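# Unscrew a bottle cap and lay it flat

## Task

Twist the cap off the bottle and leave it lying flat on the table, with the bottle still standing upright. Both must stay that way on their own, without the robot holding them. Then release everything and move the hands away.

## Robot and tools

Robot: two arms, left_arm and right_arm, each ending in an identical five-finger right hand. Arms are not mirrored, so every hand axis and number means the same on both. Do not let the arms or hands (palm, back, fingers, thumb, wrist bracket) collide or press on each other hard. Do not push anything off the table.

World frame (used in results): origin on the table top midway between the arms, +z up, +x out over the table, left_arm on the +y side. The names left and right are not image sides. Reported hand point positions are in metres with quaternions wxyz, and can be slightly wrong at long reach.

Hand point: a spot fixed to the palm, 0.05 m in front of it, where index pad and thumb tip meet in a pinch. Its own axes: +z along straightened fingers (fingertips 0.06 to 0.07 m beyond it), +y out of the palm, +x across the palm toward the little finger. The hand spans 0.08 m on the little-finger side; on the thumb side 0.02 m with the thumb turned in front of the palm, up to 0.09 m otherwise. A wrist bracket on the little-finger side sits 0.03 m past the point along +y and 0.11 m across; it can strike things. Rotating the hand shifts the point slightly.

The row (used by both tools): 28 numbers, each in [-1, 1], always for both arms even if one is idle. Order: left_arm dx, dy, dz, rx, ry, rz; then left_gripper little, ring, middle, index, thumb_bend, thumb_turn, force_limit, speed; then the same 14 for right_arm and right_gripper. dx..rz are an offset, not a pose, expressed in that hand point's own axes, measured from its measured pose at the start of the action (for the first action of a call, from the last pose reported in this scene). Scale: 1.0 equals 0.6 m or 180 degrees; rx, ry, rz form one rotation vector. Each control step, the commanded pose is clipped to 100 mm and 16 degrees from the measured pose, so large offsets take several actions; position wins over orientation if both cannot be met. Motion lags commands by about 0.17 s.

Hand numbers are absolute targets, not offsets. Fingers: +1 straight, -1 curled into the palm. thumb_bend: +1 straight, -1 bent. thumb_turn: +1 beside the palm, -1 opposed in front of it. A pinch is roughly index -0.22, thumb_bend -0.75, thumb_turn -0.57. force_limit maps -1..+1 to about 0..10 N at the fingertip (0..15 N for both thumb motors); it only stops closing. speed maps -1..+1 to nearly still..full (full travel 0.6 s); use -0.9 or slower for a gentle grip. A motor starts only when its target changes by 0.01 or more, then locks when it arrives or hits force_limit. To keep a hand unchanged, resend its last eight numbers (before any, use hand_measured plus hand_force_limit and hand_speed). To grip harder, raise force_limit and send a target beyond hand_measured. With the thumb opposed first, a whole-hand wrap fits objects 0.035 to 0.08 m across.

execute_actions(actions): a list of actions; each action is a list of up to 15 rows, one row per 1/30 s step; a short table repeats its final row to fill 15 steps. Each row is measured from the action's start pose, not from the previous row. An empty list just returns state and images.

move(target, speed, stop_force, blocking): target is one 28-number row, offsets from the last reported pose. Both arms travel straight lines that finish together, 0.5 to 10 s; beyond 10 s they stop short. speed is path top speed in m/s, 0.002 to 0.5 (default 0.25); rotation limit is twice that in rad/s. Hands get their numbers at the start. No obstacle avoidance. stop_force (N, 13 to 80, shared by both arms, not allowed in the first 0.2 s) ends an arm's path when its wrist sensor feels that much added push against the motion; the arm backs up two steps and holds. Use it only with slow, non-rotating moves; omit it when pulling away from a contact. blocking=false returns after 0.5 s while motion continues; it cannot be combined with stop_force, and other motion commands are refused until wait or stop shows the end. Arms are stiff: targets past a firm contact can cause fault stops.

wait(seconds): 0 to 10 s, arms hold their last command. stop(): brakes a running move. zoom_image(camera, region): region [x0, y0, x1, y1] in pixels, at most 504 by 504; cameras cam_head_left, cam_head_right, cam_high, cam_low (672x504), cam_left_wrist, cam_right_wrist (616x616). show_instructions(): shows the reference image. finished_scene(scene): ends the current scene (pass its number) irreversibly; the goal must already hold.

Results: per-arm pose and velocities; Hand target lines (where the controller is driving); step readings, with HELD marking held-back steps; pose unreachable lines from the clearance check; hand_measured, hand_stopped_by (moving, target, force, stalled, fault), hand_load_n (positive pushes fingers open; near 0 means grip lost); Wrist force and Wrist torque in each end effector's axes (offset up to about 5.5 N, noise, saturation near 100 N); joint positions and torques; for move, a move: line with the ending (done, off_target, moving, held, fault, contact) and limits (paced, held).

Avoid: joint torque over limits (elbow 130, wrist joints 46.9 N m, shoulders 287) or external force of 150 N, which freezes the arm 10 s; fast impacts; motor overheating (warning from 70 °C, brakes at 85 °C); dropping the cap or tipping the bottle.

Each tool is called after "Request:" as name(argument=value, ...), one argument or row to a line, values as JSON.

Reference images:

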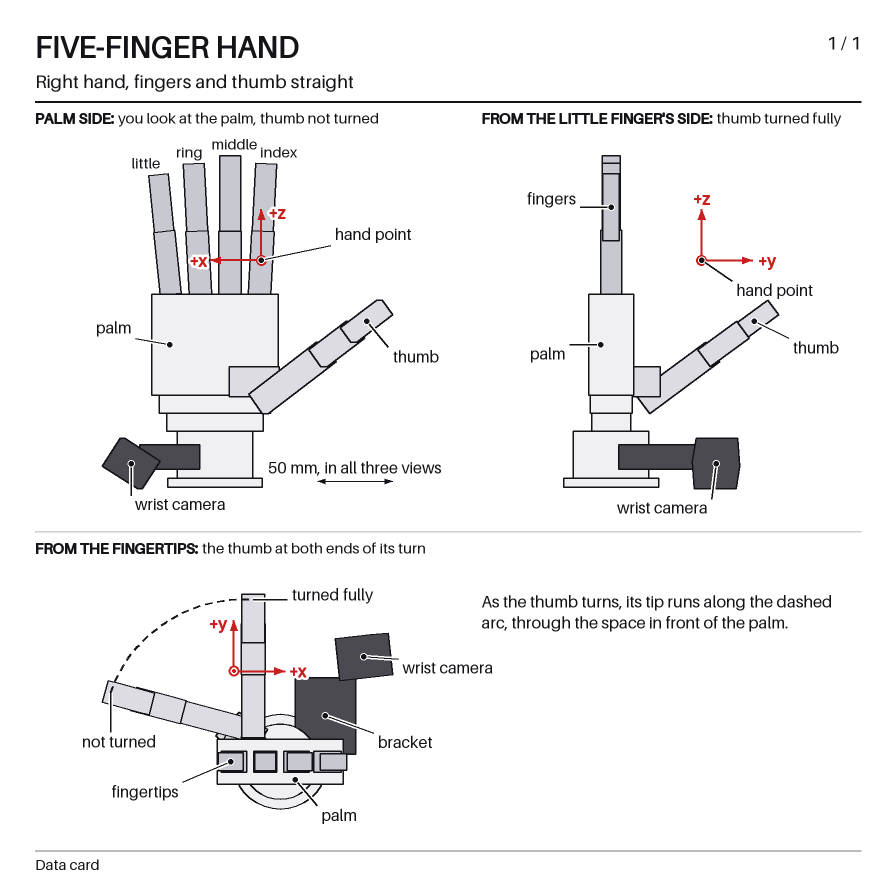

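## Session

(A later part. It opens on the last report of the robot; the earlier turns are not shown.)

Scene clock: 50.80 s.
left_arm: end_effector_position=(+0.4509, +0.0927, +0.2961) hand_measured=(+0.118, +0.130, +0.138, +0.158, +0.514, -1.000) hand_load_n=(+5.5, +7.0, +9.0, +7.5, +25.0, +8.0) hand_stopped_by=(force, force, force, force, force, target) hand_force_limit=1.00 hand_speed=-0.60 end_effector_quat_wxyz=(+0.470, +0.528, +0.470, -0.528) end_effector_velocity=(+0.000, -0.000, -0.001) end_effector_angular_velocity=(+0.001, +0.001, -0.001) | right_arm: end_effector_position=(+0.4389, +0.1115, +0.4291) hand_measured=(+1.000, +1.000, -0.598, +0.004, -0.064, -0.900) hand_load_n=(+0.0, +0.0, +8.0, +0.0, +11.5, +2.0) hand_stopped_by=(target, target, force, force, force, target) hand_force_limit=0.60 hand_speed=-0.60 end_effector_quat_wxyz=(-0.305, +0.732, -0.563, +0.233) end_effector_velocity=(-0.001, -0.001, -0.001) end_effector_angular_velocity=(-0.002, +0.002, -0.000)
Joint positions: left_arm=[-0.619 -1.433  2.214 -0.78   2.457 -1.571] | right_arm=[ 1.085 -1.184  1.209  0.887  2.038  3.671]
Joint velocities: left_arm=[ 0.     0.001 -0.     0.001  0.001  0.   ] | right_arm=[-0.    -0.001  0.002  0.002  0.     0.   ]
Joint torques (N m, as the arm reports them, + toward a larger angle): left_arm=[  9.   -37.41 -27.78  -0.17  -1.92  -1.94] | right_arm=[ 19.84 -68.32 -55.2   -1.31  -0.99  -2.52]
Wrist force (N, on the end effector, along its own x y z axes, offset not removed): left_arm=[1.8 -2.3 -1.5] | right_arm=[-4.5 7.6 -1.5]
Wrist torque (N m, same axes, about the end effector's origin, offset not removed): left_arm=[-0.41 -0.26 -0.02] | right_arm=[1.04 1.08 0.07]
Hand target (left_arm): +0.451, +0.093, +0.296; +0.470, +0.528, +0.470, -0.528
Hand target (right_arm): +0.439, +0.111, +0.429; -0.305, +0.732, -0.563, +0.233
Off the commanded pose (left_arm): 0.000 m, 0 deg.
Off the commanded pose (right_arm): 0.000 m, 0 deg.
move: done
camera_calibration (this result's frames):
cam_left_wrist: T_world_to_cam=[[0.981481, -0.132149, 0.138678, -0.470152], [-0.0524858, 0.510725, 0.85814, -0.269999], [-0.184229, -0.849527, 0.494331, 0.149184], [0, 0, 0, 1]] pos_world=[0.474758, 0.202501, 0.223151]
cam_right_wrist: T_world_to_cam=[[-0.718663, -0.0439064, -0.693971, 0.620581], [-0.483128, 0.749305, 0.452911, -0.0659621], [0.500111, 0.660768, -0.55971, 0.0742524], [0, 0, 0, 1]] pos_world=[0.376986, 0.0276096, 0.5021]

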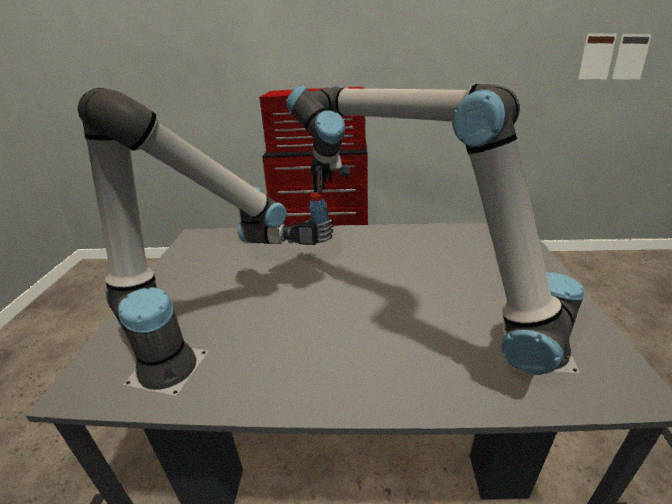

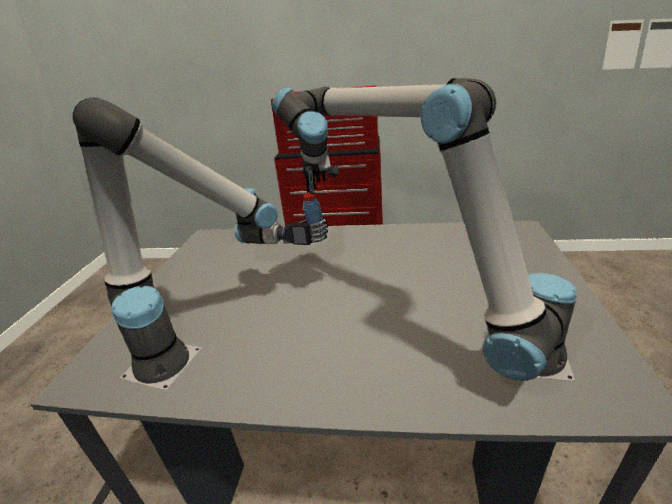

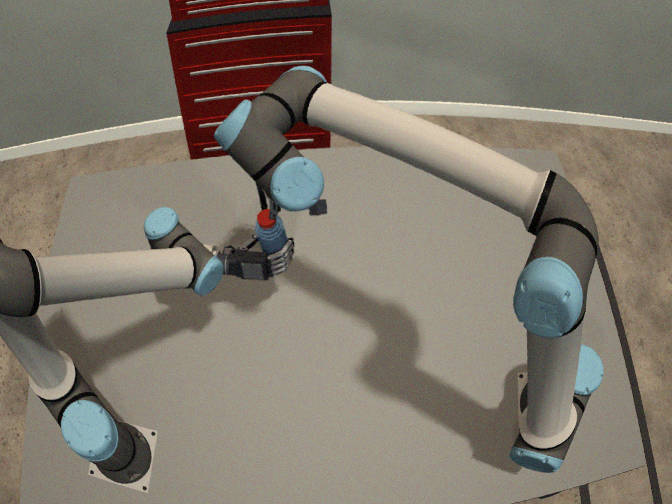

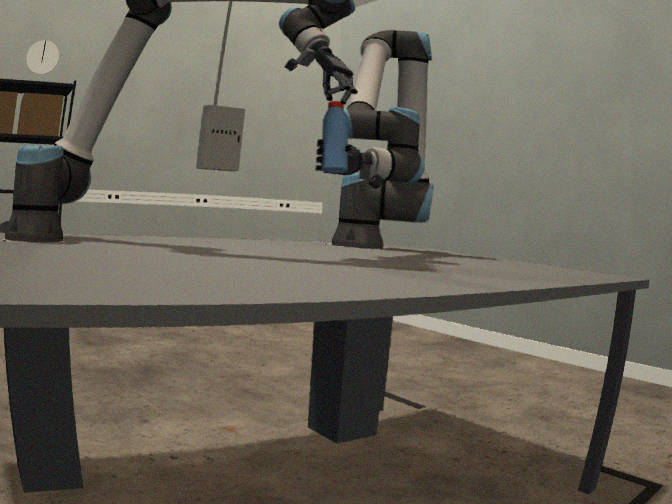

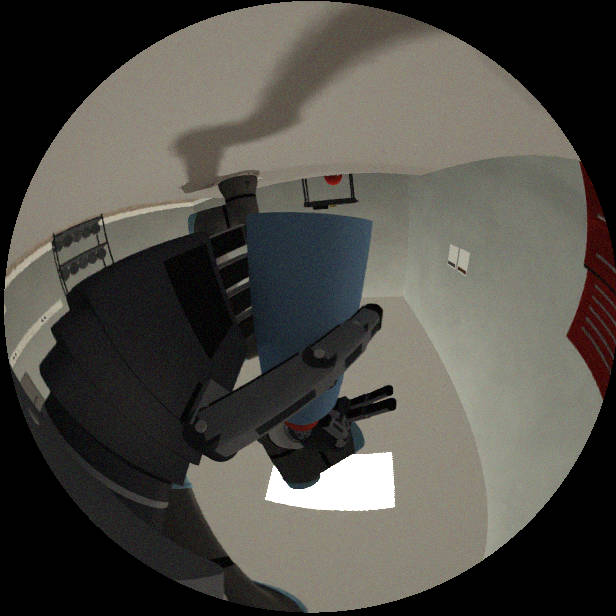

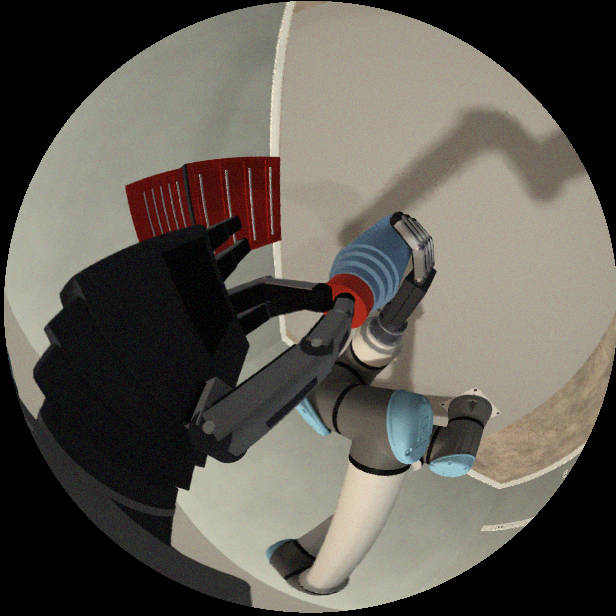

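Request:
move(
  target=[0.29,0,0,0,0,0,-0.95,-0.95,-1,-0.95,-0.95,-1,1,-0.6, 0,-0.06,-0.06,0,0,0,1,1,0.6,0.6,0.7,-0.9,0.6,0],
  speed=0.1,
  stop_force=15,
)

Request:
zoom_image(
  camera="cam_low",
  region=[260,150,420,270],
)

Scene clock: 53.30 s.
left_arm: end_effector_position=(+0.4510, +0.0928, +0.1226) hand_measured=(+0.118, +0.130, +0.138, +0.158, +0.514, -1.000) hand_load_n=(+5.5, +7.5, +9.0, +7.5, +25.0, +8.0) hand_stopped_by=(force, force, force, force, force, target) hand_force_limit=1.00 hand_speed=-0.60 end_effector_quat_wxyz=(+0.470, +0.528, +0.470, -0.528) end_effector_velocity=(+0.000, -0.000, -0.003) end_effector_angular_velocity=(+0.000, +0.001, -0.000) | right_arm: end_effector_position=(+0.4388, +0.1113, +0.4799) hand_measured=(+1.000, +1.000, +0.600, +0.600, +0.700, -0.900) hand_load_n=(+0.0, +0.0, +0.0, +0.0, +0.0, +0.0) hand_stopped_by=(target, target, target, target, target, target) hand_force_limit=0.60 hand_speed=0.00 end_effector_quat_wxyz=(-0.305, +0.732, -0.563, +0.233) end_effector_velocity=(+0.000, -0.000, -0.002) end_effector_angular_velocity=(-0.004, +0.003, -0.000)
Joint positions: left_arm=[-0.619 -1.132  2.289 -1.156  2.457 -1.571] | right_arm=[ 1.085 -1.182  1.118  0.976  2.038  3.671]
Joint velocities: left_arm=[-0.     0.007 -0.    -0.006  0.    -0.001] | right_arm=[-0.     0.002  0.     0.002 -0.     0.   ]
Joint torques (N m, as the arm reports them, + toward a larger angle): left_arm=[ -1.58 -43.17  -9.65  -2.63  -0.87  -2.64] | right_arm=[ 18.81 -55.03 -54.3    5.68  -1.81   0.56]
Wrist force (N, on the end effector, along its own x y z axes, offset not removed): left_arm=[-0.6 -1.0 -3.8] | right_arm=[-4.3 1.1 0.8]
Wrist torque (N m, same axes, about the end effector's origin, offset not removed): left_arm=[-0.02 0.34 -0.09] | right_arm=[-0.06 0.75 -0.20]
Hand target (left_arm): +0.451, +0.093, +0.122; +0.470, +0.528, +0.470, -0.528
Hand target (right_arm): +0.439, +0.111, +0.480; -0.305, +0.732, -0.563, +0.233
Off the commanded pose (left_arm): 0.001 m, 0 deg.
Off the commanded pose (right_arm): 0.000 m, 0 deg.
move: done
camera_calibration (this result's frames):
cam_left_wrist: T_world_to_cam=[[0.981474, -0.132187, 0.138689, -0.446169], [-0.052497, 0.510626, 0.858199, -0.121198], [-0.18426, -0.849581, 0.494227, 0.235134], [0, 0, 0, 1]] pos_world=[0.474867, 0.202675, 0.0496809]
cam_right_wrist: T_world_to_cam=[[-0.718656, -0.0439659, -0.693975, 0.655749], [-0.483173, 0.749291, 0.452887, -0.0888978], [0.500077, 0.66078, -0.559726, 0.102869], [0, 0, 0, 1]] pos_world=[0.376863, 0.0274674, 0.552912]

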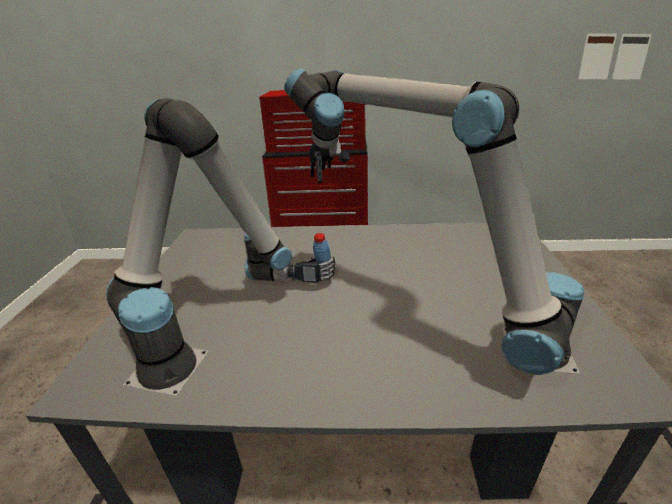

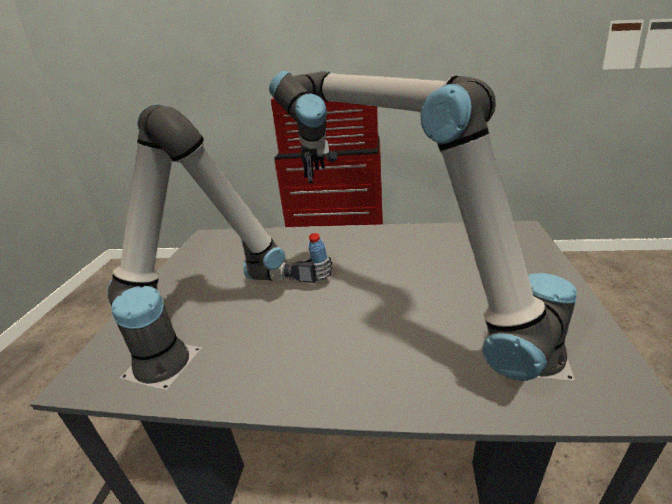

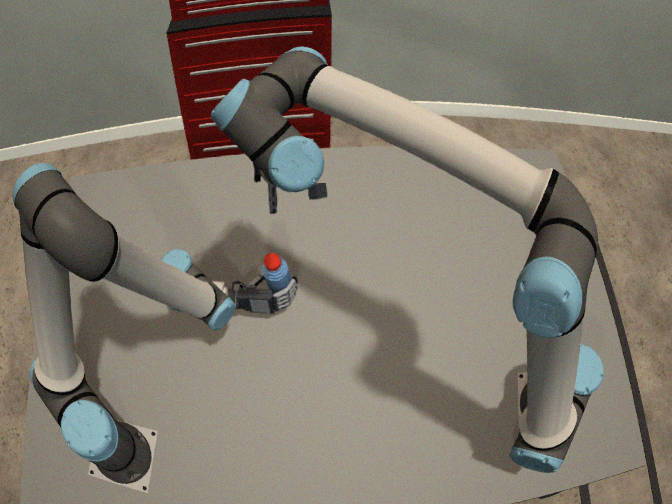

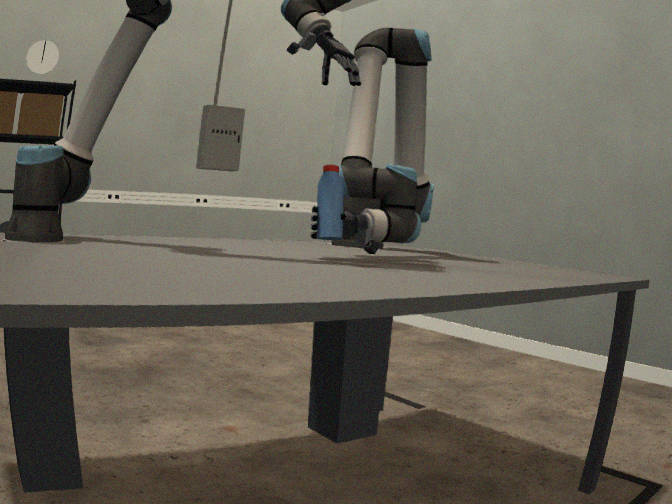

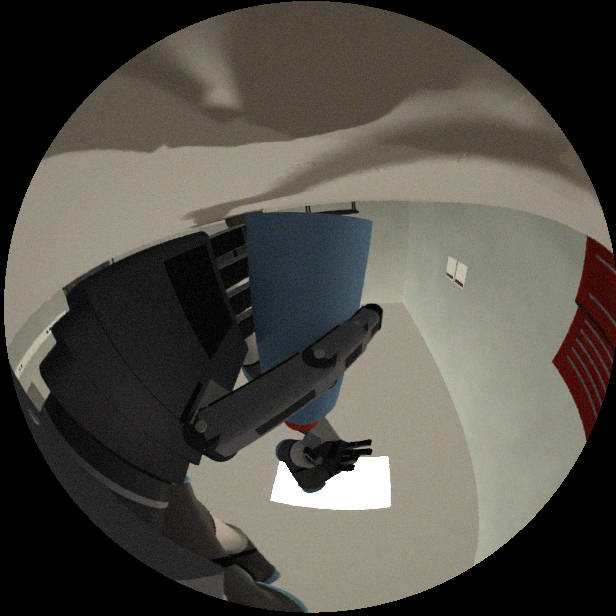

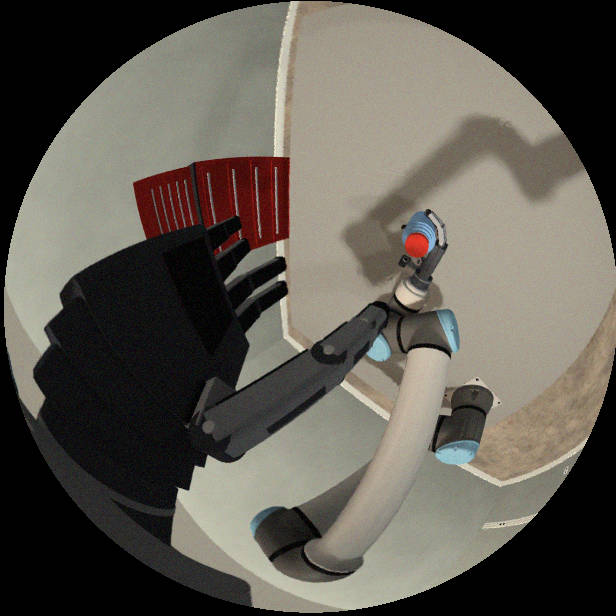

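Region (260, 150, 420, 270) of cam_low's 672x504 image, scaled by 3.150, with more detail than that image has; it fills the top 378 rows of this view, and the rest is white.

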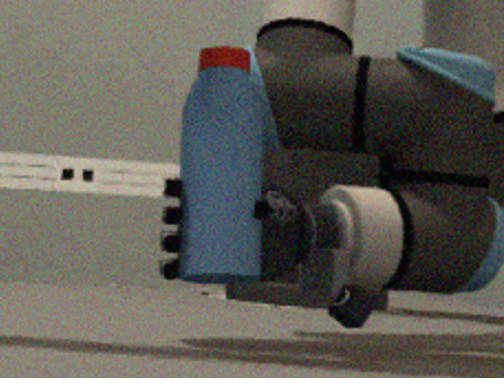

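Loosen slightly so it slides down within the hand.

Request:
move(
  target=[0.012,0,0,0,0,0,0.25,0.25,0.25,0.25,0.65,-1,1,-0.8, 0,0,0,0,0,0,1,1,0.6,0.6,0.7,-0.9,0.6,0],
  speed=0.02,
)

Request:
zoom_image(
  camera="cam_low",
  region=[260,150,420,270],
)

Scene clock: 54.50 s.
left_arm: end_effector_position=(+0.4510, +0.0928, +0.1155) hand_measured=(+0.250, +0.250, +0.250, +0.250, +0.650, -1.000) hand_load_n=(+0.0, +0.0, +0.0, +0.0, +0.0, +0.0) hand_stopped_by=(target, target, target, target, target, target) hand_force_limit=1.00 hand_speed=-0.80 end_effector_quat_wxyz=(+0.470, +0.528, +0.470, -0.528) end_effector_velocity=(+0.000, -0.000, +0.000) end_effector_angular_velocity=(-0.000, -0.000, +0.000) | right_arm: end_effector_position=(+0.4388, +0.1113, +0.4800) hand_measured=(+1.000, +1.000, +0.600, +0.600, +0.700, -0.900) hand_load_n=(+0.0, +0.0, +0.0, +0.0, +0.0, +0.0) hand_stopped_by=(target, target, target, target, target, target) hand_force_limit=0.60 hand_speed=0.00 end_effector_quat_wxyz=(-0.305, +0.732, -0.563, +0.233) end_effector_velocity=(+0.000, +0.000, -0.002) end_effector_angular_velocity=(-0.002, +0.001, +0.000)
Joint positions: left_arm=[-0.619 -1.118  2.29  -1.171  2.457 -1.57 ] | right_arm=[ 1.085 -1.182  1.118  0.976  2.038  3.671]
Joint velocities: left_arm=[-0.     0.    -0.    -0.001 -0.    -0.   ] | right_arm=[-0.     0.001  0.001 -0.    -0.    -0.   ]
Joint torques (N m, as the arm reports them, + toward a larger angle): left_arm=[ -0.74 -43.23  -8.95  -2.57  -1.71   1.24] | right_arm=[ 18.96 -61.75 -29.02  -1.31  -1.89   3.26]
Wrist force (N, on the end effector, along its own x y z axes, offset not removed): left_arm=[-0.4 2.0 -3.3] | right_arm=[5.2 2.1 -2.4]
Wrist torque (N m, same axes, about the end effector's origin, offset not removed): left_arm=[0.37 0.18 0.01] | right_arm=[0.26 -0.65 0.51]
Hand target (left_arm): +0.451, +0.093, +0.115; +0.470, +0.528, +0.470, -0.528
Hand target (right_arm): +0.439, +0.111, +0.480; -0.305, +0.732, -0.563, +0.233
Off the commanded pose (left_arm): 0.000 m, 0 deg.
Off the commanded pose (right_arm): 0.000 m, 0 deg.
move: done
camera_calibration (this result's frames):
cam_left_wrist: T_world_to_cam=[[0.981472, -0.132187, 0.138707, -0.445181], [-0.0525134, 0.510625, 0.858199, -0.115052], [-0.18427, -0.849582, 0.494222, 0.238672], [0, 0, 0, 1]] pos_world=[0.47487, 0.202672, 0.0425301]
cam_right_wrist: T_world_to_cam=[[-0.718625, -0.043923, -0.69401, 0.655793], [-0.483194, 0.749262, 0.452912, -0.0889294], [0.500102, 0.660815, -0.559662, 0.102824], [0, 0, 0, 1]] pos_world=[0.376876, 0.0274878, 0.552951]

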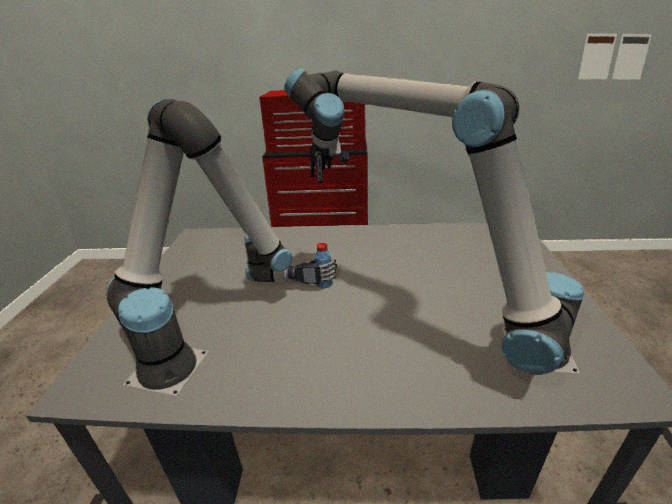

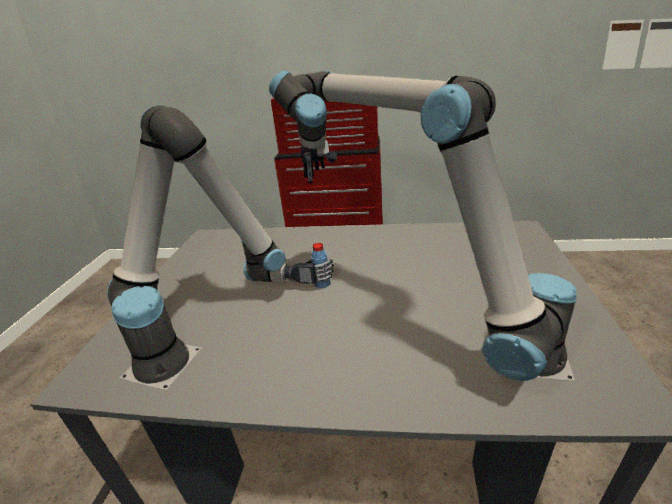

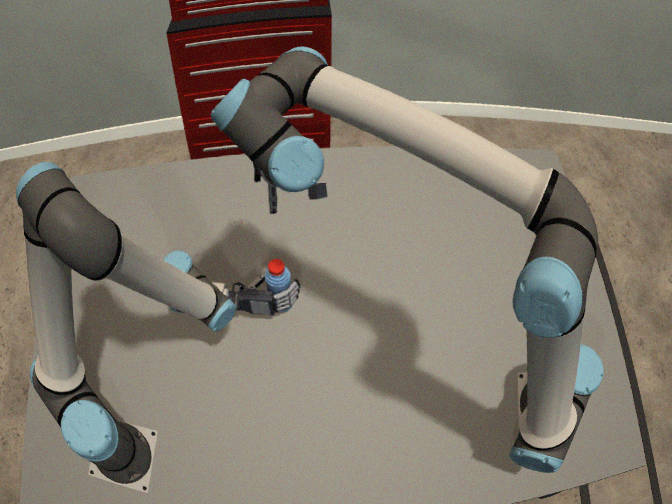

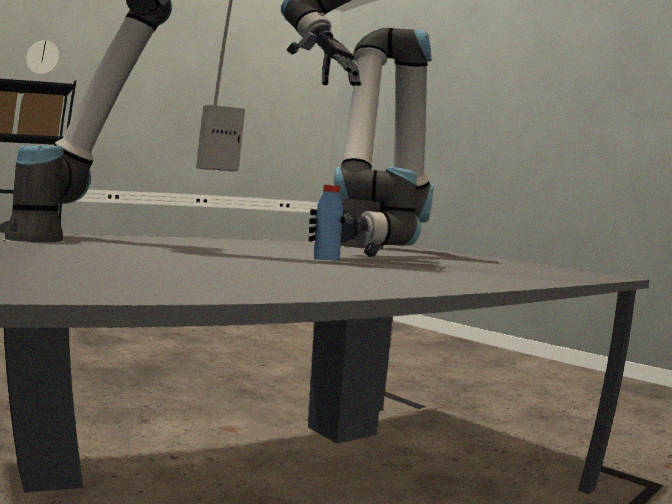

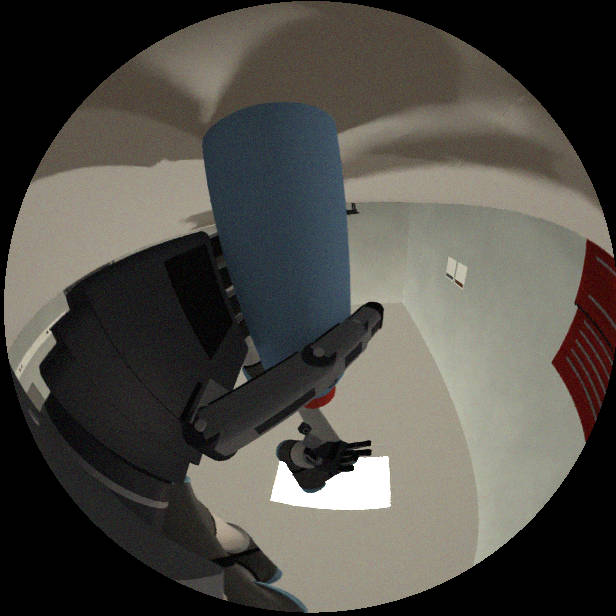

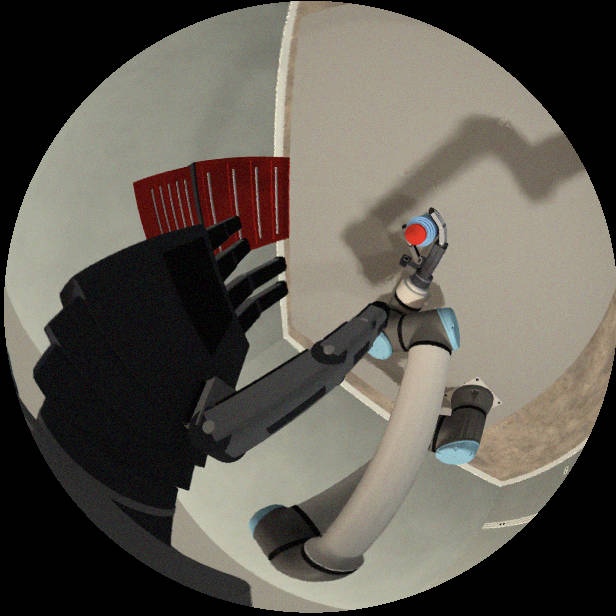

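Region (260, 150, 420, 270) of cam_low's 672x504 image, scaled by 3.150, with more detail than that image has; it fills the top 378 rows of this view, and the rest is white.

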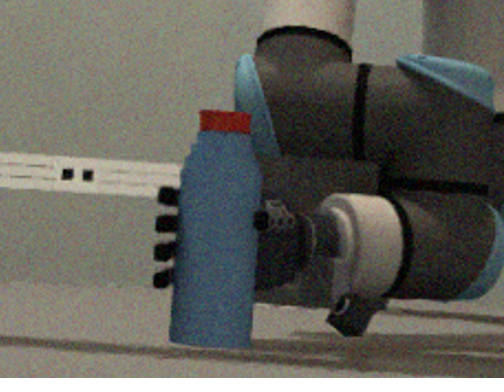

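Request:
move(
  target=[0,0.02,0.025,0,0,0,0.8,0.8,0.8,0.8,1,-1,1,0, 0,0.25,0.25,0,0,0,1,1,0.6,0.6,0.7,-0.9,0.6,0],
  speed=0.1,
)

Request:
move(
  target=[0,0,0,0,0,0,-1,-1,-1,-1,-1,-1,1,-0.6, 0,0,0,0,0,0,1,1,0.6,0.6,0.7,-0.9,0.6,0],
)

Request:
zoom_image(
  camera="cam_low",
  region=[250,110,430,245],
)

Scene clock: 57.33 s.
left_arm: end_effector_position=(+0.4611, +0.0765, +0.1155) hand_measured=(+0.800, +0.800, +0.800, +0.800, +1.000, -1.000) hand_load_n=(+0.0, +0.0, +0.0, +0.0, +0.0, +0.0) hand_stopped_by=(target, target, target, target, target, target) hand_force_limit=1.00 hand_speed=0.00 end_effector_quat_wxyz=(+0.470, +0.528, +0.470, -0.528) end_effector_velocity=(-0.000, +0.000, +0.000) end_effector_angular_velocity=(+0.000, +0.000, +0.000) | right_arm: end_effector_position=(+0.4394, +0.1119, +0.2682) hand_measured=(+1.000, +1.000, +0.600, +0.600, +0.700, -0.900) hand_load_n=(+0.0, +0.0, +0.0, +0.0, +0.0, +0.0) hand_stopped_by=(target, target, target, target, target, target) hand_force_limit=0.60 hand_speed=0.00 end_effector_quat_wxyz=(-0.305, +0.732, -0.563, +0.233) end_effector_velocity=(-0.001, -0.001, -0.003) end_effector_angular_velocity=(-0.001, +0.001, +0.000)
Joint positions: left_arm=[-0.627 -1.103  2.258 -1.154  2.449 -1.571] | right_arm=[ 1.085 -1.14   1.432  0.62   2.038  3.671]
Joint velocities: left_arm=[-0. -0.  0.  0. -0.  0.] | right_arm=[ 0.     0.     0.004 -0.003 -0.    -0.   ]
Joint torques (N m, as the arm reports them, + toward a larger angle): left_arm=[-12.09 -44.84 -27.77   0.79  -2.75  -1.72] | right_arm=[-14.25 -56.67 -27.22  -0.88  -2.56  -4.03]
Wrist force (N, on the end effector, along its own x y z axes, offset not removed): left_arm=[-0.5 1.3 -2.6] | right_arm=[0.5 -2.5 -1.9]
Wrist torque (N m, same axes, about the end effector's origin, offset not removed): left_arm=[0.18 0.19 -0.01] | right_arm=[-0.20 -0.02 0.22]
Hand target (left_arm): +0.461, +0.077, +0.115; +0.470, +0.528, +0.470, -0.528
Hand target (right_arm): +0.439, +0.112, +0.268; -0.305, +0.732, -0.563, +0.233
Off the commanded pose (left_arm): 0.000 m, 0 deg.
Off the commanded pose (right_arm): 0.000 m, 0 deg.
move: done
camera_calibration (this result's frames):
cam_left_wrist: T_world_to_cam=[[0.981474, -0.132186, 0.138694, -0.45729], [-0.0525019, 0.510625, 0.858199, -0.106209], [-0.184262, -0.849582, 0.494225, 0.226709], [0, 0, 0, 1]] pos_world=[0.485016, 0.186393, 0.0425263]
cam_right_wrist: T_world_to_cam=[[-0.718581, -0.0439077, -0.694056, 0.50919], [-0.483149, 0.74935, 0.452815, 0.00685942], [0.500209, 0.660717, -0.559682, -0.0163667], [0, 0, 0, 1]] pos_world=[0.377395, 0.028031, 0.34114]

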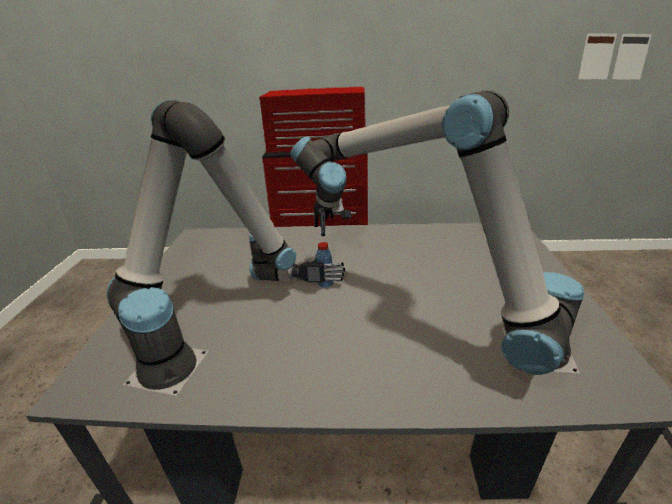

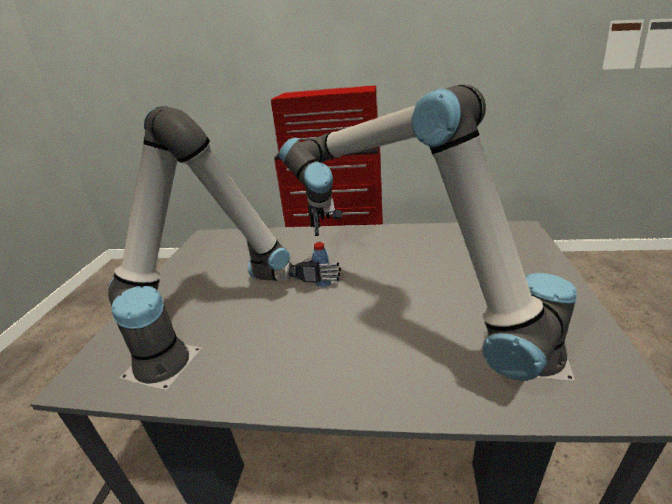

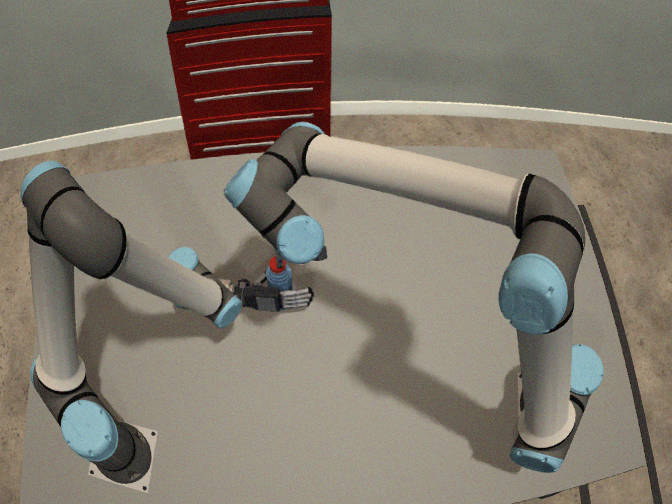

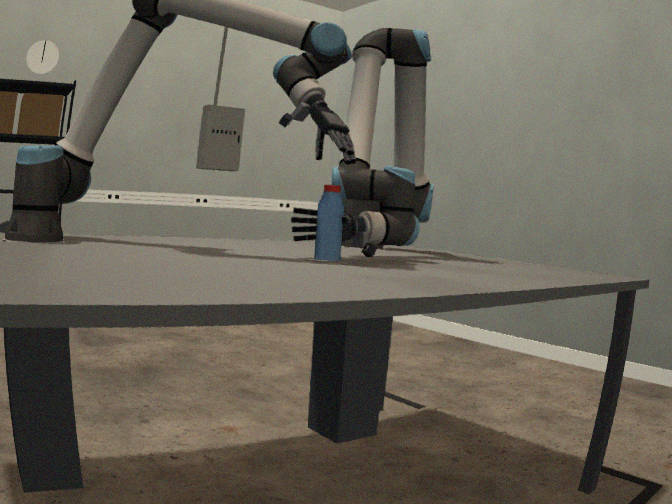

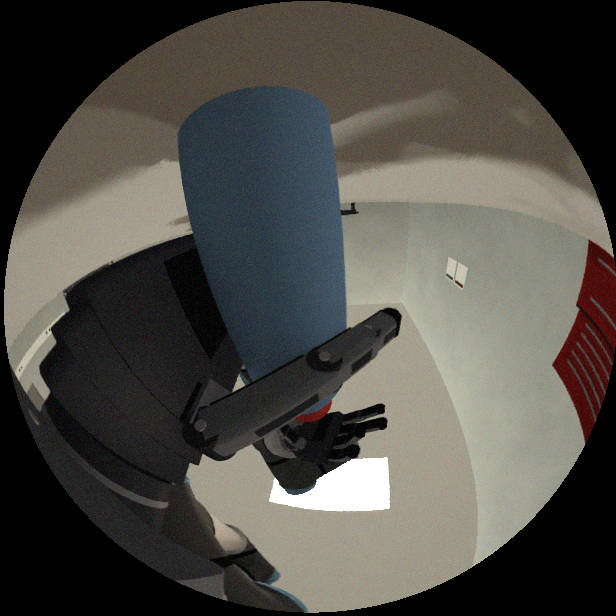

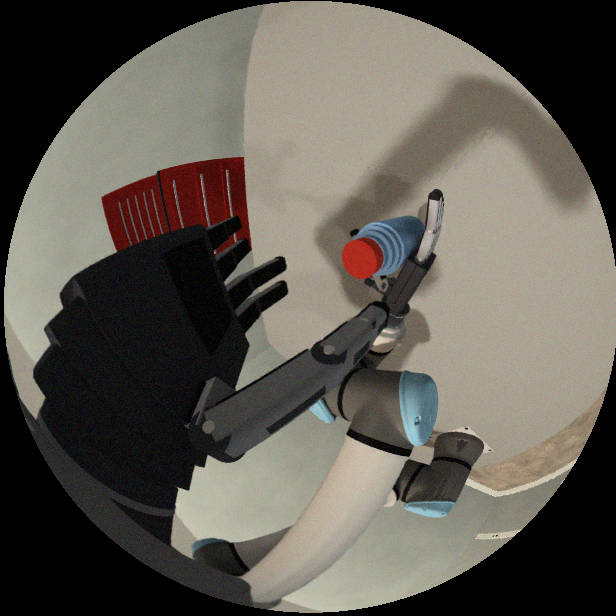

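Scene clock: 58.83 s.
left_arm: end_effector_position=(+0.4612, +0.0765, +0.1155) hand_measured=(-0.018, +0.006, +0.014, +0.030, +0.562, -1.000) hand_load_n=(+9.5, +7.0, +8.5, +9.0, +26.0, +13.5) hand_stopped_by=(force, force, force, force, force, target) hand_force_limit=1.00 hand_speed=-0.60 end_effector_quat_wxyz=(+0.470, +0.528, +0.470, -0.528) end_effector_velocity=(-0.000, +0.000, +0.000) end_effector_angular_velocity=(-0.000, -0.000, -0.000) | right_arm: end_effector_position=(+0.4394, +0.1119, +0.2682) hand_measured=(+1.000, +1.000, +0.600, +0.600, +0.700, -0.900) hand_load_n=(+0.0, +0.0, +0.0, +0.0, +0.0, +0.0) hand_stopped_by=(target, target, target, target, target, target) hand_force_limit=0.60 hand_speed=0.00 end_effector_quat_wxyz=(-0.305, +0.732, -0.563, +0.233) end_effector_velocity=(-0.001, -0.001, -0.000) end_effector_angular_velocity=(-0.000, +0.000, -0.000)
Joint positions: left_arm=[-0.627 -1.103  2.258 -1.154  2.449 -1.571] | right_arm=[ 1.085 -1.14   1.432  0.62   2.038  3.671]
Joint velocities: left_arm=[-0.    -0.001  0.001 -0.001  0.    -0.   ] | right_arm=[ 0.    -0.001  0.002 -0.     0.     0.   ]
Joint torques (N m, as the arm reports them, + toward a larger angle): left_arm=[ -9.31 -49.06 -21.78  -0.27  -2.12  -1.63] | right_arm=[-16.17 -84.06 -54.07   5.6   -0.93  -2.67]
Wrist force (N, on the end effector, along its own x y z axes, offset not removed): left_arm=[-1.9 1.0 -2.0] | right_arm=[1.3 -3.1 1.5]
Wrist torque (N m, same axes, about the end effector's origin, offset not removed): left_arm=[0.17 0.01 0.11] | right_arm=[-0.74 -0.23 -0.08]
Hand target (left_arm): +0.461, +0.077, +0.115; +0.470, +0.528, +0.470, -0.528
Hand target (right_arm): +0.439, +0.112, +0.268; -0.305, +0.732, -0.563, +0.233
Off the commanded pose (left_arm): 0.000 m, 0 deg.
Off the commanded pose (right_arm): 0.000 m, 0 deg.
move: done
camera_calibration (this result's frames):
cam_left_wrist: T_world_to_cam=[[0.981474, -0.132184, 0.138694, -0.457297], [-0.0525031, 0.510625, 0.858199, -0.106204], [-0.184261, -0.849582, 0.494225, 0.226703], [0, 0, 0, 1]] pos_world=[0.485021, 0.186386, 0.0425264]
cam_right_wrist: T_world_to_cam=[[-0.718589, -0.0439172, -0.694047, 0.509187], [-0.483154, 0.749343, 0.452822, 0.00685949], [0.500193, 0.660724, -0.559688, -0.0163596], [0, 0, 0, 1]] pos_world=[0.377393, 0.0280311, 0.341137]

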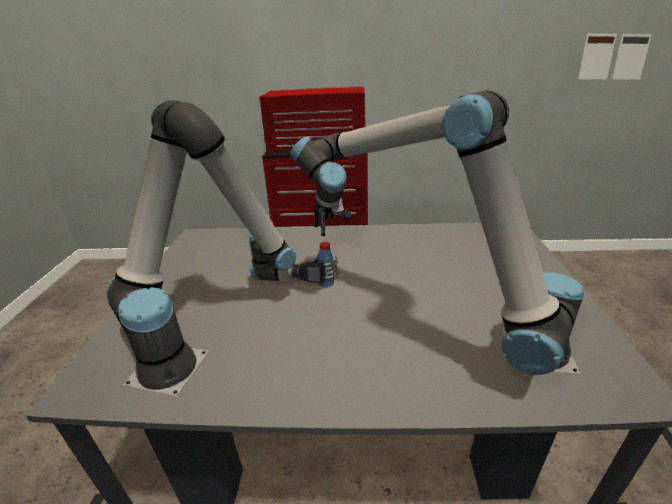

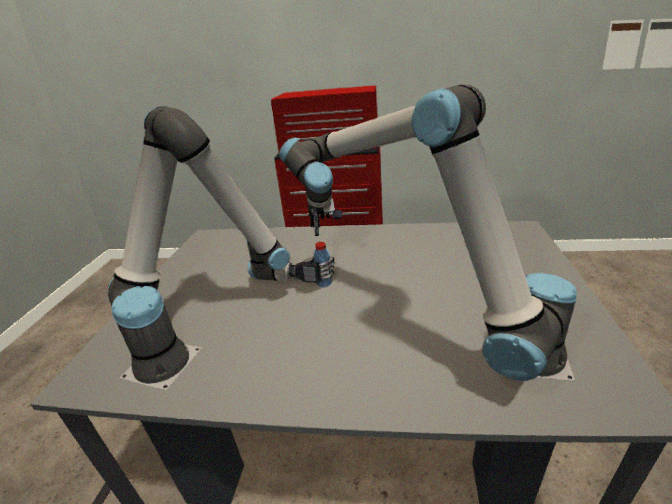

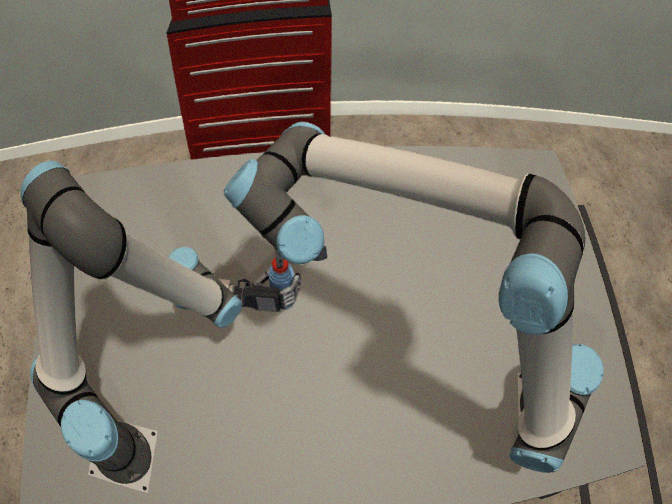

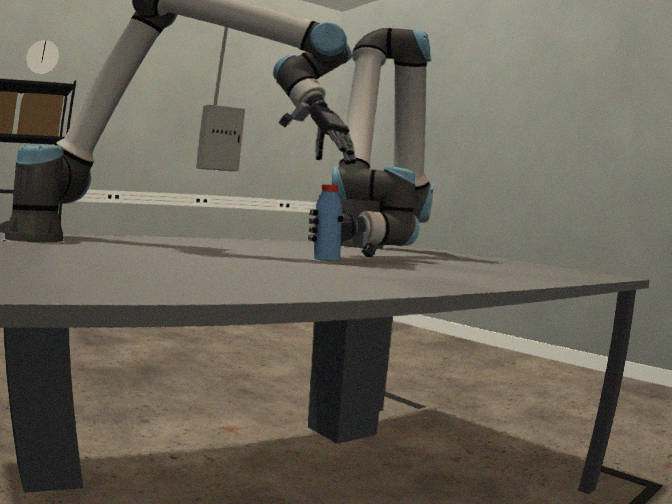

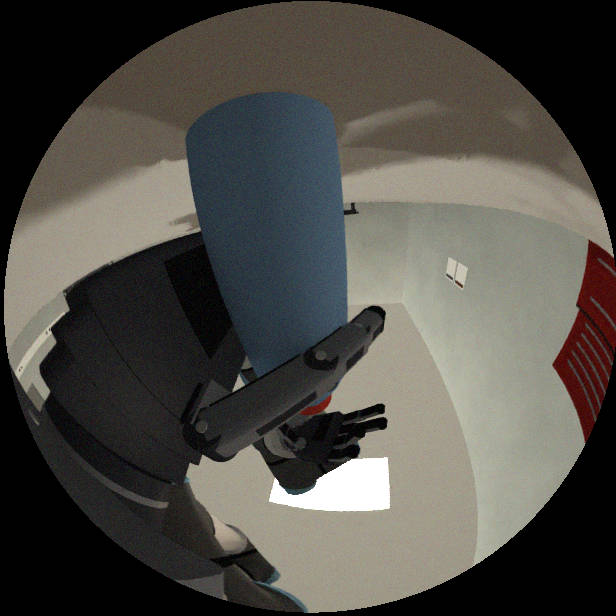

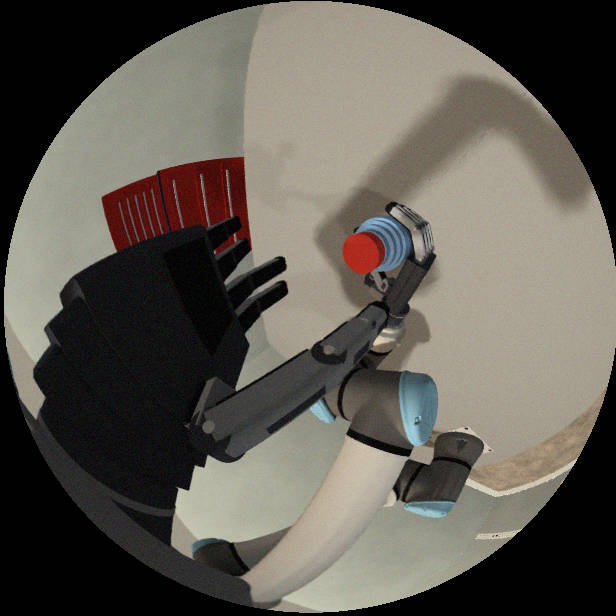

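Region (250, 110, 430, 245) of cam_low's 672x504 image, scaled by 2.800, with more detail than that image has; it fills the top 378 rows of this view, and the rest is white.

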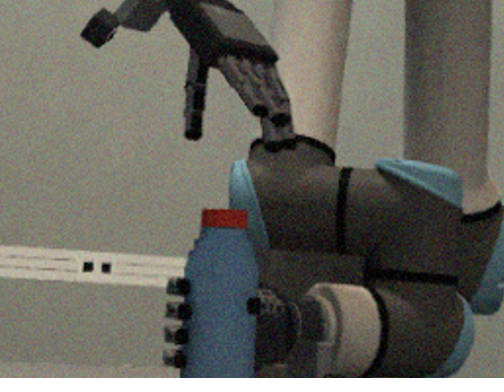

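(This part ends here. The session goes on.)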